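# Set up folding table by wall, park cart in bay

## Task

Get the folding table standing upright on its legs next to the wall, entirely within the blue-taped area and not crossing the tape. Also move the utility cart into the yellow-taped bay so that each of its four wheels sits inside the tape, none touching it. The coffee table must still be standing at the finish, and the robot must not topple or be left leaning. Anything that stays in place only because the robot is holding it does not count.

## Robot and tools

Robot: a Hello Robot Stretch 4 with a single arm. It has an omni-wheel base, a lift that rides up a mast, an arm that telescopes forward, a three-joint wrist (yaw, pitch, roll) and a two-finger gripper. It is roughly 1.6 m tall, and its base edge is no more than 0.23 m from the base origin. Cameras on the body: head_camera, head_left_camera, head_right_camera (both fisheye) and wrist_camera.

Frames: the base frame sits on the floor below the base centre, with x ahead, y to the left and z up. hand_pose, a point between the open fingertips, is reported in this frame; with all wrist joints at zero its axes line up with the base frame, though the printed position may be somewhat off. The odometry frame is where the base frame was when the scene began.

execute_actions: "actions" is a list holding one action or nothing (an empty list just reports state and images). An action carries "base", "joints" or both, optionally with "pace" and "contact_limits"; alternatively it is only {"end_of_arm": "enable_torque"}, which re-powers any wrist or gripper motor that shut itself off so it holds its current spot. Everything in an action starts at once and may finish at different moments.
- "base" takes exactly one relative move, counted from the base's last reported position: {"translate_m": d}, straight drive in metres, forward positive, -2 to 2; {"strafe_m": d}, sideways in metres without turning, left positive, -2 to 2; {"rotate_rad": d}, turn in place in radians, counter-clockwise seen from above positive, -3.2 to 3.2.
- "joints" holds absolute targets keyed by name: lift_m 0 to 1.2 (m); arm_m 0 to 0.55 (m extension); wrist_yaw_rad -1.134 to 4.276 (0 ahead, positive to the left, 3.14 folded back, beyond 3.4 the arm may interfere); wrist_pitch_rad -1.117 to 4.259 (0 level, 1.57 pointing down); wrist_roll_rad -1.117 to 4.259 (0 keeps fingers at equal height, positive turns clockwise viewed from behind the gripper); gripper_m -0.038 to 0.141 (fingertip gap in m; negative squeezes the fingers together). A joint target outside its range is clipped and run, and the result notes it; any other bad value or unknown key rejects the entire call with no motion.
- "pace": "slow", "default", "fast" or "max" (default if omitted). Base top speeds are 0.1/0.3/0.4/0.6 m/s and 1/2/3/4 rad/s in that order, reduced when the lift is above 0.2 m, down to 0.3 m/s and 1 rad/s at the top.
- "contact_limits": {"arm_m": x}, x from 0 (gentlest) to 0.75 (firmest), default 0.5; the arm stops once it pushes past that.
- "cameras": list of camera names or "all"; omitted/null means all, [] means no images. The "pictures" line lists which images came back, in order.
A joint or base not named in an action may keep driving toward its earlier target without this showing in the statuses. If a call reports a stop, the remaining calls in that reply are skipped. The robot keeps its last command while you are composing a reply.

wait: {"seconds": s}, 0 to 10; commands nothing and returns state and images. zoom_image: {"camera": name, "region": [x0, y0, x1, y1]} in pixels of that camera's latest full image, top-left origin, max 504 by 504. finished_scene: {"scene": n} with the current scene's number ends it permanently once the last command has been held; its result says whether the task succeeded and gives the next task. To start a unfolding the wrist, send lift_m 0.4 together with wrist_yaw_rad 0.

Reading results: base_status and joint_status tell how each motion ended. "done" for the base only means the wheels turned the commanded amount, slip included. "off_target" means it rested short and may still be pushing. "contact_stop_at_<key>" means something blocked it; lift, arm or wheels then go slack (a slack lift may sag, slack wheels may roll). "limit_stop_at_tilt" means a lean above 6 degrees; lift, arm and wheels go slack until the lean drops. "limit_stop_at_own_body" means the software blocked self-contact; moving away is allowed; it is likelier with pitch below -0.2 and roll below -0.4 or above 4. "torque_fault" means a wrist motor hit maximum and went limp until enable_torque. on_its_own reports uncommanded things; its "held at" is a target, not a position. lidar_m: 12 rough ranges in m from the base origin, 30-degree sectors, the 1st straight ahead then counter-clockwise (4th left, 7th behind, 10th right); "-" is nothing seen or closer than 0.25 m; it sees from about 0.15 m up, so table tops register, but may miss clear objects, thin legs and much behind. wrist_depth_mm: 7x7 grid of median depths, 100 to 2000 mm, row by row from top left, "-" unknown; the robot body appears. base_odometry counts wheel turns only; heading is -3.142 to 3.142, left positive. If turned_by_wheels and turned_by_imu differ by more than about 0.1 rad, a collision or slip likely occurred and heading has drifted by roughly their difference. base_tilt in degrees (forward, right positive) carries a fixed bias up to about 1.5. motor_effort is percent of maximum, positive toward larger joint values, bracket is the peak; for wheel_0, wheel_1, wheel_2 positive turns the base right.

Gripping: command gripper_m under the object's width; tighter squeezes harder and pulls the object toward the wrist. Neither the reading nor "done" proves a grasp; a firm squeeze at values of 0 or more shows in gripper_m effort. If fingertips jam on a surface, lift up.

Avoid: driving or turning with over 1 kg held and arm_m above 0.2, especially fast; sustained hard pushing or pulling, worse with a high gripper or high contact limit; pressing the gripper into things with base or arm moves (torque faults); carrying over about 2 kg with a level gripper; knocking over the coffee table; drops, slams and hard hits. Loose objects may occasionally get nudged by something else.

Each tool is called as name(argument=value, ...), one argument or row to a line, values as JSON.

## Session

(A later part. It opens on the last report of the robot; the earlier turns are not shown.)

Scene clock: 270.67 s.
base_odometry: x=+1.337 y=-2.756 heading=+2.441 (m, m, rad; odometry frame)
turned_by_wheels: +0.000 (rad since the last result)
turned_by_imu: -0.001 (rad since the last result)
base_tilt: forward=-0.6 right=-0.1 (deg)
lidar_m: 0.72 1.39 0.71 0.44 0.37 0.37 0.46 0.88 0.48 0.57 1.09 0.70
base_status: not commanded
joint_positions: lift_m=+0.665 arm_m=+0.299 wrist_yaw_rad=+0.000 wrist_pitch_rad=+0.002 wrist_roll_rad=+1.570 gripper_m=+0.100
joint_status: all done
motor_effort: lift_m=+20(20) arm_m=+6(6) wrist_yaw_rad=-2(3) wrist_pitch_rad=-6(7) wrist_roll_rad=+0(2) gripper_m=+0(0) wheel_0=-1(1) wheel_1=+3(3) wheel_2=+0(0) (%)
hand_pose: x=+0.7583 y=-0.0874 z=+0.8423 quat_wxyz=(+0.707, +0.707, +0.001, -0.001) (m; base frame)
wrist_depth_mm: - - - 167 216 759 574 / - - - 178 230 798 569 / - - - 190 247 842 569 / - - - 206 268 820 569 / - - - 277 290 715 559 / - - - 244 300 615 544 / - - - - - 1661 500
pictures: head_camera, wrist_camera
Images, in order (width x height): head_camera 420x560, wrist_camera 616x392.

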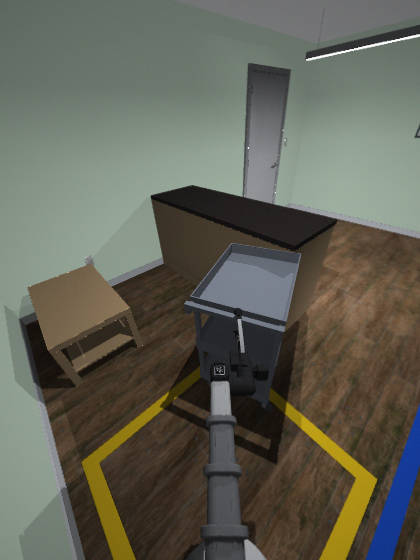

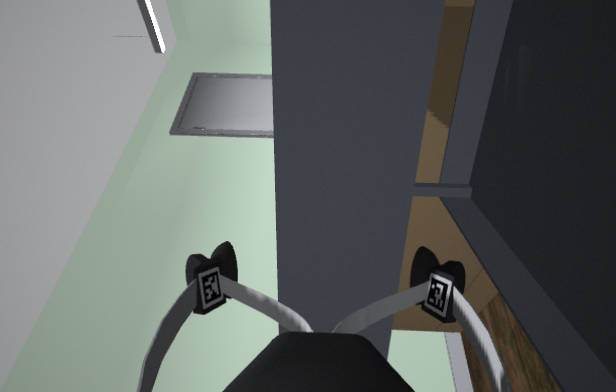

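execute_actions(
  actions=[
    {"joints":{"arm_m":0.35,"lift_m":0.68}},
  ],
  cameras=[],
)

execute_actions(
  actions=[
    {"joints":{"gripper_m":-0.02}},
  ],
  cameras=[],
)

execute_actions(
  actions=[
    {"joints":{"arm_m":0},"base":{"translate_m":-0.12},"pace":"slow"},
  ],
  cameras=["head_camera"],
)

Scene clock: 275.90 s.
base_odometry: x=+1.337 y=-2.756 heading=+2.442 (m, m, rad; odometry frame)
turned_by_wheels: +0.001 (rad since the last result)
turned_by_imu: -0.001 (rad since the last result)
base_tilt: forward=-0.4 right=+0.2 (deg)
lidar_m: 0.72 1.38 0.72 0.43 0.37 0.38 0.47 0.85 0.48 0.58 1.08 0.72
base_status: not commanded
joint_positions: lift_m=+0.680 arm_m=+0.348 wrist_yaw_rad=+0.008 wrist_pitch_rad=+0.005 wrist_roll_rad=+1.573 gripper_m=+0.100
joint_status: all done
on_its_own: wrist_yaw_rad is at rest, and its effort (-24) is outside its rest range (-13 to +13)
motor_effort: lift_m=+20(22) arm_m=+9(12) wrist_yaw_rad=-24(26) wrist_pitch_rad=-15(15) wrist_roll_rad=-7(7) gripper_m=-1(1) wheel_0=+7(7) wheel_1=+3(3) wheel_2=+0(0) (%)
hand_pose: x=+0.8084 y=-0.0851 z=+0.8567 quat_wxyz=(+0.706, +0.708, +0.005, +0.001) (m; base frame)
wrist_depth_mm: - - - 125 174 177 585 / - - - 134 187 715 585 / - - - 145 202 750 585 / - - - 157 220 750 580 / - - - 172 235 1308 574 / - - - 182 254 1576 539 / - 1983 - - 291 1863 866
pictures: none
No camera images: the call's "cameras" was empty. Leave "cameras" out to get every camera's image.

Scene clock: 277.83 s.
base_odometry: x=+1.337 y=-2.756 heading=+2.442 (m, m, rad; odometry frame)
turned_by_wheels: +0.000 (rad since the last result)
turned_by_imu: -0.001 (rad since the last result)
base_tilt: forward=-0.5 right=+0.2 (deg)
lidar_m: 0.73 1.38 0.72 0.44 0.37 0.38 0.45 0.87 0.47 0.57 1.08 0.71
base_status: not commanded
joint_positions: lift_m=+0.680 arm_m=+0.349 wrist_yaw_rad=+0.000 wrist_pitch_rad=+0.002 wrist_roll_rad=+1.569 gripper_m=-0.020
joint_status: all done
motor_effort: lift_m=+20(20) arm_m=+4(9) wrist_yaw_rad=-1(25) wrist_pitch_rad=-5(37) wrist_roll_rad=+3(8) gripper_m=-17(16) wheel_0=+3(6) wheel_1=+3(3) wheel_2=+0(1) (%)
hand_pose: x=+0.8086 y=-0.0875 z=+0.8575 quat_wxyz=(+0.708, +0.706, +0.001, -0.001) (m; base frame)
wrist_depth_mm: - - - 120 169 172 591 / - - - 129 180 187 603 / - - - 139 196 715 591 / - - - 150 211 759 591 / - - - 163 226 707 580 / - - 183 176 185 1576 539 / - 1983 - - 271 1576 504
pictures: none
No camera images: the call's "cameras" was empty. Leave "cameras" out to get every camera's image.

Scene clock: 282.63 s.
base_odometry: x=+1.428 y=-2.833 heading=+2.442 (m, m, rad; odometry frame)
turned_by_wheels: +0.000 (rad since the last result)
turned_by_imu: -0.001 (rad since the last result)
base_tilt: forward=-0.5 right=+0.1 (deg)
lidar_m: 0.42 0.46 0.58 0.34 0.28 0.30 0.36 0.69 0.42 0.45 0.86 0.41
base_status: done
joint_positions: lift_m=+0.680 arm_m=+0.001 wrist_yaw_rad=+0.005 wrist_pitch_rad=+0.002 wrist_roll_rad=+1.569 gripper_m=-0.020
joint_status: all done
on_its_own: wrist_yaw_rad is at rest, and its effort (-15) is outside its rest range (-13 to +13)
motor_effort: lift_m=+20(20) arm_m=-8(11) wrist_yaw_rad=-15(16) wrist_pitch_rad=-7(6) wrist_roll_rad=+4(4) gripper_m=-17(18) wheel_0=-2(8) wheel_1=-4(10) wheel_2=+9(13) (%)
hand_pose: x=+0.4612 y=-0.0860 z=+0.8574 quat_wxyz=(+0.708, +0.706, +0.002, +0.001) (m; base frame)
wrist_depth_mm: - - - 151 202 1229 1229 / - - - 156 209 723 597 / - - - 160 216 768 591 / - - - 167 224 809 585 / - - - 173 231 809 591 / - - 184 178 186 699 585 / - - - - 249 1808 539
pictures: head_camera
Images, in order (width x height): head_camera 420x560.

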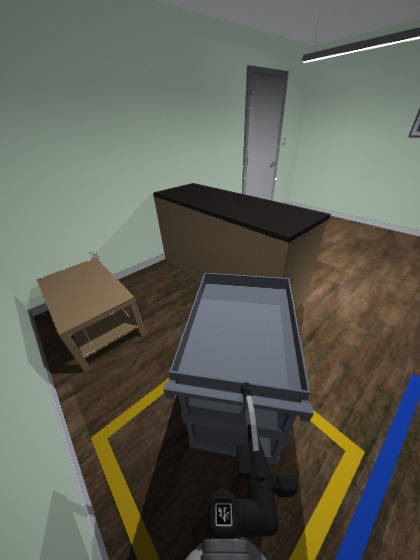

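execute_actions(
  actions=[
    {"base":{"rotate_rad":0.7},"pace":"slow"},
  ],
  cameras=["head_left_camera"],
)

Scene clock: 289.63 s.
base_odometry: x=+1.428 y=-2.834 heading=+3.141 (m, m, rad; odometry frame)
turned_by_wheels: +0.699 (rad since the last result)
turned_by_imu: +0.707 (rad since the last result)
base_tilt: forward=-0.7 right=+0.2 (deg)
lidar_m: 0.44 0.46 0.31 0.28 0.30 0.41 0.91 0.42 0.52 1.36 0.57 0.34
base_status: done
joint_positions: lift_m=+0.680 arm_m=+0.001 wrist_yaw_rad=+0.000 wrist_pitch_rad=+0.006 wrist_roll_rad=+1.570 gripper_m=-0.020
joint_status: not commanded
motor_effort: lift_m=+20(20) arm_m=-4(8) wrist_yaw_rad=-1(73) wrist_pitch_rad=-18(18) wrist_roll_rad=+1(3) gripper_m=-12(19) wheel_0=-3(13) wheel_1=-6(11) wheel_2=-8(13) (%)
hand_pose: x=+0.4601 y=-0.0875 z=+0.8563 quat_wxyz=(+0.707, +0.707, +0.002, -0.002) (m; base frame)
wrist_depth_mm: - - - - - - - / - - - - - - - / - - - - - - - / - - - - - 1281 512 / - - - - - 1281 496 / 1397 1397 184 129 180 427 455 / 976 917 991 - 1025 917 1042
pictures: head_left_camera
Images, in order (width x height): head_left_camera 420x672.

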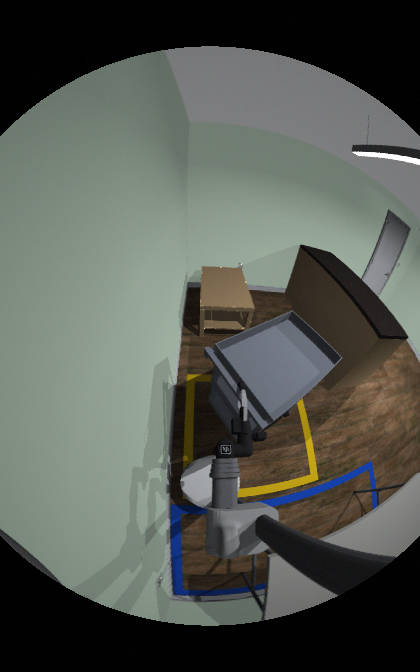

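execute_actions(
  actions=[
    {"joints":{"gripper_m":0.1}},
  ],
  cameras=[],
)

execute_actions(
  actions=[
    {"base":{"rotate_rad":0.15}},
  ],
  cameras=[],
)

execute_actions(
  actions=[
    {"joints":{"lift_m":0.95}},
  ],
  cameras=[],
)

execute_actions(
  actions=[
    {"base":{"rotate_rad":-0.08}},
  ],
  cameras=[],
)

execute_actions(
  actions=[
    {"base":{"strafe_m":-1.35}},
  ],
  cameras=[],
)

execute_actions(
  actions=[
    {"base":{"rotate_rad":1.57},"joints":{"wrist_yaw_rad":3.14,"wrist_roll_rad":0}},
  ],
  cameras=["head_camera"],
)

Scene clock: 298.37 s.
base_odometry: x=+1.428 y=-2.834 heading=+3.141 (m, m, rad; odometry frame)
turned_by_wheels: +0.000 (rad since the last result)
turned_by_imu: -0.001 (rad since the last result)
base_tilt: forward=-0.4 right=+0.0 (deg)
lidar_m: 0.47 0.45 0.31 0.29 0.30 0.42 0.90 0.44 0.51 1.34 0.61 0.32
base_status: not commanded
joint_positions: lift_m=+0.680 arm_m=+0.001 wrist_yaw_rad=+0.002 wrist_pitch_rad=+0.004 wrist_roll_rad=+1.570 gripper_m=+0.100
joint_status: all done
motor_effort: lift_m=+19(20) arm_m=-4(4) wrist_yaw_rad=-7(7) wrist_pitch_rad=-11(28) wrist_roll_rad=+1(1) gripper_m=-1(12) wheel_0=-1(3) wheel_1=-6(6) wheel_2=-7(7) (%)
hand_pose: x=+0.4603 y=-0.0869 z=+0.8569 quat_wxyz=(+0.707, +0.707, +0.002, -0.001) (m; base frame)
wrist_depth_mm: - - - - - - - / - - - - - - - / - - - - - - - / - - - - - 750 525 / - - - - 233 1255 500 / 1397 1397 1182 146 198 433 466 / 960 917 991 - 1008 960 1042
pictures: none
No camera images: the call's "cameras" was empty. Leave "cameras" out to get every camera's image.

Scene clock: 299.20 s.
base_odometry: x=+1.428 y=-2.834 heading=-2.993 (m, m, rad; odometry frame)
turned_by_wheels: +0.149 (rad since the last result)
turned_by_imu: +0.151 (rad since the last result)
base_tilt: forward=-0.4 right=+0.1 (deg)
lidar_m: 0.50 0.38 0.30 0.27 0.32 0.52 0.59 0.42 0.62 1.99 0.37 0.34
base_status: done
joint_positions: lift_m=+0.680 arm_m=+0.001 wrist_yaw_rad=+0.000 wrist_pitch_rad=+0.003 wrist_roll_rad=+1.570 gripper_m=+0.100
joint_status: not commanded
motor_effort: lift_m=+19(19) arm_m=-4(4) wrist_yaw_rad=-3(7) wrist_pitch_rad=-8(11) wrist_roll_rad=+0(0) gripper_m=+0(1) wheel_0=-3(9) wheel_1=-5(9) wheel_2=-5(9) (%)
hand_pose: x=+0.4602 y=-0.0873 z=+0.8572 quat_wxyz=(+0.707, +0.707, +0.001, -0.001) (m; base frame)
wrist_depth_mm: - - - - - 138 525 / - - - - - 169 512 / - - - - 213 1397 842 / - - - 165 312 1229 842 / 1308 1308 1336 415 1160 1281 1205 / 904 904 809 931 831 904 976 / 699 668 707 - 723 691 741
pictures: none
No camera images: the call's "cameras" was empty. Leave "cameras" out to get every camera's image.

Scene clock: 301.37 s.
base_odometry: x=+1.429 y=-2.834 heading=-2.993 (m, m, rad; odometry frame)
turned_by_wheels: +0.000 (rad since the last result)
turned_by_imu: -0.001 (rad since the last result)
base_tilt: forward=-0.4 right=+0.1 (deg)
lidar_m: 0.46 0.40 0.30 0.29 0.33 0.49 0.61 0.46 0.61 2.02 0.37 0.30
base_status: not commanded
joint_positions: lift_m=+0.950 arm_m=+0.001 wrist_yaw_rad=+0.000 wrist_pitch_rad=+0.003 wrist_roll_rad=+1.570 gripper_m=+0.100
joint_status: all done
motor_effort: lift_m=+20(22) arm_m=-4(4) wrist_yaw_rad=-3(15) wrist_pitch_rad=-8(27) wrist_roll_rad=-2(5) gripper_m=-1(3) wheel_0=-2(3) wheel_1=-5(5) wheel_2=-5(5) (%)
hand_pose: x=+0.4602 y=-0.0873 z=+1.1272 quat_wxyz=(+0.707, +0.707, +0.001, -0.001) (m; base frame)
wrist_depth_mm: 1808 - - - - - 521 / 1808 - - - - 1576 500 / 1756 - - - - 1537 477 / 1808 - - - - - 455 / 1308 1336 1336 1366 1366 1430 430 / 904 917 820 931 842 891 917 / 699 661 699 - 723 691 741
pictures: none
No camera images: the call's "cameras" was empty. Leave "cameras" out to get every camera's image.

Scene clock: 302.07 s.
base_odometry: x=+1.429 y=-2.834 heading=-3.072 (m, m, rad; odometry frame)
turned_by_wheels: -0.079 (rad since the last result)
turned_by_imu: -0.081 (rad since the last result)
base_tilt: forward=-0.6 right=-0.1 (deg)
lidar_m: 0.41 0.43 0.30 0.28 0.31 0.44 0.68 0.41 0.57 4.44 0.47 0.30
base_status: done
joint_positions: lift_m=+0.950 arm_m=+0.001 wrist_yaw_rad=+0.000 wrist_pitch_rad=+0.003 wrist_roll_rad=+1.570 gripper_m=+0.100
joint_status: not commanded
motor_effort: lift_m=+20(20) arm_m=-4(4) wrist_yaw_rad=-3(3) wrist_pitch_rad=-7(8) wrist_roll_rad=-2(2) gripper_m=+1(0) wheel_0=+4(1) wheel_1=+4(8) wheel_2=+4(7) (%)
hand_pose: x=+0.4602 y=-0.0873 z=+1.1272 quat_wxyz=(+0.707, +0.707, +0.001, -0.001) (m; base frame)
wrist_depth_mm: 1808 - - - - 634 521 / 1756 - - - - 1708 517 / 1808 - - - - 1537 508 / 1808 - - - - 1537 484 / 1661 1808 1863 1921 1983 1983 459 / 1118 1138 991 1160 1042 1118 427 / 820 788 831 - 854 820 878
pictures: none
No camera images: the call's "cameras" was empty. Leave "cameras" out to get every camera's image.

Scene clock: 307.90 s.
base_odometry: x=+1.335 y=-1.487 heading=-3.072 (m, m, rad; odometry frame)
turned_by_wheels: +0.000 (rad since the last result)
turned_by_imu: -0.007 (rad since the last result)
base_tilt: forward=-0.3 right=-0.1 (deg)
lidar_m: 0.67 0.87 0.80 1.15 0.61 0.46 0.43 1.30 1.81 3.09 3.25 0.71
base_status: done
joint_positions: lift_m=+0.950 arm_m=+0.001 wrist_yaw_rad=+0.000 wrist_pitch_rad=+0.003 wrist_roll_rad=+1.570 gripper_m=+0.100
joint_status: not commanded
motor_effort: lift_m=+20(20) arm_m=-4(5) wrist_yaw_rad=-3(2) wrist_pitch_rad=-8(8) wrist_roll_rad=-1(3) gripper_m=-1(0) wheel_0=+3(13) wheel_1=-1(10) wheel_2=+0(4) (%)
hand_pose: x=+0.4602 y=-0.0874 z=+1.1272 quat_wxyz=(+0.707, +0.707, +0.001, -0.001) (m; base frame)
wrist_depth_mm: 1808 - - - 1118 508 430 / 1756 - - - 1078 500 433 / 1863 - - - 1042 492 442 / 1863 - - - 1042 492 445 / 1808 - - - - 452 452 / 1863 - - - - 459 459 / 1863 - - - - - 1661
pictures: none
No camera images: the call's "cameras" was empty. Leave "cameras" out to get every camera's image.

Scene clock: 310.33 s.
base_odometry: x=+1.335 y=-1.487 heading=-1.503 (m, m, rad; odometry frame)
turned_by_wheels: +1.569 (rad since the last result)
turned_by_imu: +1.596 (rad since the last result)
base_tilt: forward=-0.5 right=+0.0 (deg)
lidar_m: 1.13 0.60 0.44 0.42 1.31 1.77 3.14 3.25 0.69 0.67 0.86 0.78
base_status: done
joint_positions: lift_m=+0.950 arm_m=+0.001 wrist_yaw_rad=+3.139 wrist_pitch_rad=+0.003 wrist_roll_rad=+0.000 gripper_m=+0.100
joint_status: all done
motor_effort: lift_m=+20(20) arm_m=-4(4) wrist_yaw_rad=+0(7) wrist_pitch_rad=-7(7) wrist_roll_rad=+1(8) gripper_m=+0(2) wheel_0=-3(9) wheel_1=-3(9) wheel_2=-4(6) (%)
hand_pose: x=-0.1166 y=+0.0881 z=+1.1273 quat_wxyz=(+0.001, -0.001, +0.000, +1.000) (m; base frame)
wrist_depth_mm: - 120 139 - - - 1921 / - 109 139 - - - 1863 / - 117 142 - - - 1863 / 145 143 - - - - 1863 / 225 - - - - - 1863 / 227 - - - - - 1863 / 229 - - - - - 1808
pictures: head_camera
Images, in order (width x height): head_camera 420x560.

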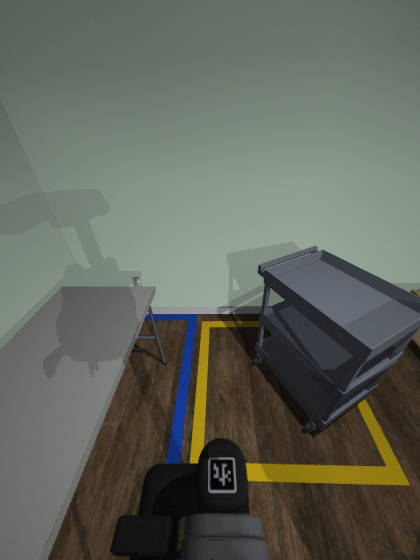

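execute_actions(
  actions=[
    {"base":{"translate_m":0.32},"joints":{"lift_m":0.3}},
  ],
  cameras=[],
)

execute_actions(
  actions=[
    {"base":{"strafe_m":-1.2}},
  ],
  cameras=["head_left_camera"],
)

Scene clock: 318.17 s.
base_odometry: x=+1.357 y=-1.806 heading=-1.502 (m, m, rad; odometry frame)
turned_by_wheels: +0.000 (rad since the last result)
turned_by_imu: -0.002 (rad since the last result)
base_tilt: forward=-0.3 right=+0.3 (deg)
lidar_m: 1.33 0.57 0.44 0.42 0.46 1.83 3.48 0.95 0.74 1.23 0.60 0.63
base_status: done
joint_positions: lift_m=+0.300 arm_m=+0.001 wrist_yaw_rad=+3.140 wrist_pitch_rad=+0.003 wrist_roll_rad=+0.000 gripper_m=+0.100
joint_status: all done
motor_effort: lift_m=+15(19) arm_m=-4(4) wrist_yaw_rad=-1(0) wrist_pitch_rad=-8(7) wrist_roll_rad=-1(0) gripper_m=-1(2) wheel_0=+4(5) wheel_1=+3(8) wheel_2=-3(16) (%)
hand_pose: x=-0.1166 y=+0.0880 z=+0.4776 quat_wxyz=(+0.001, -0.001, +0.000, +1.000) (m; base frame)
wrist_depth_mm: - 120 138 - - - 1921 / - 109 139 - - - 1921 / - 117 141 - - - 1863 / 145 143 - - - - 1863 / 225 - - - - - 1863 / 227 1464 1281 1499 1308 1430 1576 / 229 991 1060 - 1098 1025 1118
pictures: none
No camera images: the call's "cameras" was empty. Leave "cameras" out to get every camera's image.

Scene clock: 323.50 s.
base_odometry: x=+0.160 y=-1.888 heading=-1.502 (m, m, rad; odometry frame)
turned_by_wheels: +0.000 (rad since the last result)
turned_by_imu: -0.005 (rad since the last result)
base_tilt: forward=-0.2 right=+0.1 (deg)
lidar_m: 1.09 0.52 0.55 1.62 0.44 0.32 0.30 0.32 0.45 1.30 0.73 0.58
base_status: done
joint_positions: lift_m=+0.300 arm_m=+0.001 wrist_yaw_rad=+3.140 wrist_pitch_rad=+0.003 wrist_roll_rad=+0.000 gripper_m=+0.100
joint_status: not commanded
motor_effort: lift_m=+16(16) arm_m=-5(4) wrist_yaw_rad=-1(1) wrist_pitch_rad=-7(6) wrist_roll_rad=-1(1) gripper_m=+0(1) wheel_0=+2(13) wheel_1=-3(15) wheel_2=+0(2) (%)
hand_pose: x=-0.1166 y=+0.0880 z=+0.4776 quat_wxyz=(+0.001, -0.001, +0.000, +1.000) (m; base frame)
wrist_depth_mm: - 120 138 418 413 407 402 / - 108 139 421 418 410 404 / - 117 141 424 421 413 407 / 145 143 433 430 424 415 410 / 225 449 439 436 427 418 413 / 228 455 442 439 430 424 418 / 229 455 449 - 433 427 421
pictures: head_left_camera
Images, in order (width x height): head_left_camera 420x672.

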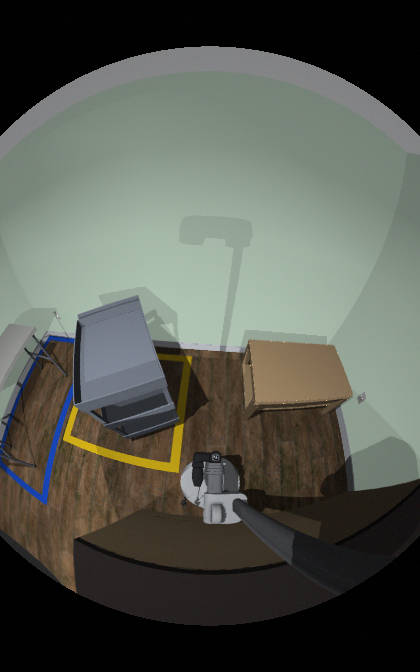

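execute_actions(
  actions=[
    {"base":{"translate_m":0.45}},
  ],
  cameras=[],
)

execute_actions(
  actions=[
    {"base":{"strafe_m":0.3},"pace":"slow"},
  ],
  cameras=[],
)

execute_actions(
  actions=[
    {"base":{"strafe_m":-0.3}},
  ],
  cameras=[],
)

execute_actions(
  actions=[
    {"base":{"rotate_rad":1.4}},
  ],
  cameras=["head_camera"],
)

Scene clock: 331.43 s.
base_odometry: x=+0.190 y=-2.337 heading=-1.502 (m, m, rad; odometry frame)
turned_by_wheels: +0.000 (rad since the last result)
turned_by_imu: -0.002 (rad since the last result)
base_tilt: forward=-0.6 right=+0.0 (deg)
lidar_m: 0.84 0.68 0.27 0.25 0.61 0.78 0.76 0.79 1.12 0.32 0.28 0.39
base_status: done
joint_positions: lift_m=+0.300 arm_m=+0.001 wrist_yaw_rad=+3.140 wrist_pitch_rad=+0.003 wrist_roll_rad=+0.000 gripper_m=+0.100
joint_status: not commanded
motor_effort: lift_m=+16(16) arm_m=-4(4) wrist_yaw_rad=-1(1) wrist_pitch_rad=-7(8) wrist_roll_rad=-1(2) gripper_m=-2(1) wheel_0=+4(11) wheel_1=+4(7) wheel_2=-3(15) (%)
hand_pose: x=-0.1166 y=+0.0880 z=+0.4776 quat_wxyz=(+0.001, -0.001, +0.000, +1.000) (m; base frame)
wrist_depth_mm: - 120 138 866 854 831 - / - 108 139 866 854 842 - / - 117 142 866 854 854 - / 145 143 904 891 866 854 - / 225 917 904 891 878 854 - / 227 931 904 891 878 866 1576 / 229 931 917 - 891 878 1118
pictures: none
No camera images: the call's "cameras" was empty. Leave "cameras" out to get every camera's image.

Scene clock: 335.57 s.
base_odometry: x=+0.489 y=-2.316 heading=-1.502 (m, m, rad; odometry frame)
turned_by_wheels: +0.000 (rad since the last result)
turned_by_imu: +0.000 (rad since the last result)
base_tilt: forward=-0.6 right=+0.2 (deg)
lidar_m: 0.83 0.28 0.25 0.25 1.40 0.80 0.74 0.78 1.10 0.55 0.60 0.84
base_status: done
joint_positions: lift_m=+0.300 arm_m=+0.001 wrist_yaw_rad=+3.140 wrist_pitch_rad=+0.003 wrist_roll_rad=+0.000 gripper_m=+0.100
joint_status: not commanded
motor_effort: lift_m=+16(16) arm_m=-5(4) wrist_yaw_rad=-1(1) wrist_pitch_rad=-8(6) wrist_roll_rad=-1(1) gripper_m=-2(0) wheel_0=-7(10) wheel_1=+8(12) wheel_2=+0(3) (%)
hand_pose: x=-0.1166 y=+0.0880 z=+0.4776 quat_wxyz=(+0.001, -0.001, +0.000, +1.000) (m; base frame)
wrist_depth_mm: - 120 138 854 - - - / - 109 139 854 - - - / - 117 141 866 - - - / 145 143 878 878 - - - / 225 917 891 878 - - - / 227 917 904 878 878 1464 1618 / 229 931 917 - 1078 1042 1118
pictures: none
No camera images: the call's "cameras" was empty. Leave "cameras" out to get every camera's image.

Scene clock: 337.90 s.
base_odometry: x=+0.190 y=-2.337 heading=-1.502 (m, m, rad; odometry frame)
turned_by_wheels: +0.000 (rad since the last result)
turned_by_imu: -0.002 (rad since the last result)
base_tilt: forward=-0.4 right=+0.1 (deg)
lidar_m: 0.83 0.73 0.52 0.49 1.70 0.78 0.75 0.80 1.11 0.33 0.25 0.38
base_status: done
joint_positions: lift_m=+0.300 arm_m=+0.001 wrist_yaw_rad=+3.140 wrist_pitch_rad=+0.003 wrist_roll_rad=+0.000 gripper_m=+0.100
joint_status: not commanded
motor_effort: lift_m=+16(16) arm_m=-4(4) wrist_yaw_rad=-1(1) wrist_pitch_rad=-7(6) wrist_roll_rad=+0(0) gripper_m=+0(2) wheel_0=+3(10) wheel_1=-2(14) wheel_2=+0(0) (%)
hand_pose: x=-0.1166 y=+0.0880 z=+0.4776 quat_wxyz=(+0.001, -0.001, +0.000, +1.000) (m; base frame)
wrist_depth_mm: - 120 138 866 854 831 - / - 109 139 866 854 842 - / - 117 142 878 866 854 - / 145 143 891 878 866 854 - / 224 931 904 891 878 854 - / 227 917 904 904 878 866 1618 / 229 931 931 - 878 878 1118
pictures: none
No camera images: the call's "cameras" was empty. Leave "cameras" out to get every camera's image.

Scene clock: 339.87 s.
base_odometry: x=+0.190 y=-2.337 heading=-0.103 (m, m, rad; odometry frame)
turned_by_wheels: +1.399 (rad since the last result)
turned_by_imu: +1.423 (rad since the last result)
base_tilt: forward=-0.5 right=+0.0 (deg)
lidar_m: 0.48 1.61 0.84 0.75 0.77 0.95 0.93 0.29 0.34 0.66 0.85 0.54
base_status: done
joint_positions: lift_m=+0.300 arm_m=+0.001 wrist_yaw_rad=+3.140 wrist_pitch_rad=+0.003 wrist_roll_rad=+0.000 gripper_m=+0.100
joint_status: not commanded
motor_effort: lift_m=+16(16) arm_m=-4(4) wrist_yaw_rad=-1(1) wrist_pitch_rad=-8(8) wrist_roll_rad=-1(0) gripper_m=-1(1) wheel_0=-4(10) wheel_1=-4(9) wheel_2=-3(8) (%)
hand_pose: x=-0.1166 y=+0.0880 z=+0.4776 quat_wxyz=(+0.001, -0.001, +0.000, +1.000) (m; base frame)
wrist_depth_mm: - 120 138 1430 1464 1464 946 / - 109 139 1430 1464 1255 891 / - 117 141 1464 1499 1255 891 / 145 143 798 1430 1464 1229 891 / 225 484 1229 1464 1499 1160 878 / 227 407 1229 1464 1308 1118 878 / 229 410 1060 - 1078 1060 878
pictures: head_camera
Images, in order (width x height): head_camera 420x560.

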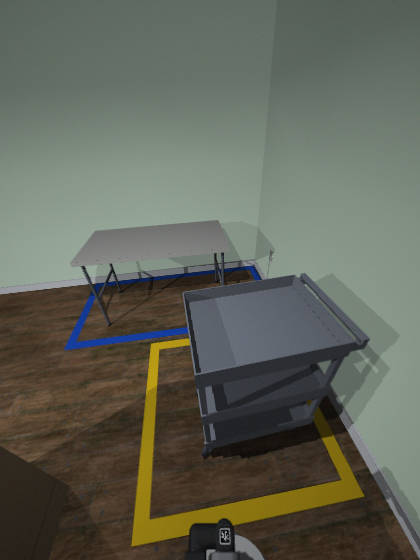

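finished_scene(
  scene=1,
)

The scene is finished: the task was done.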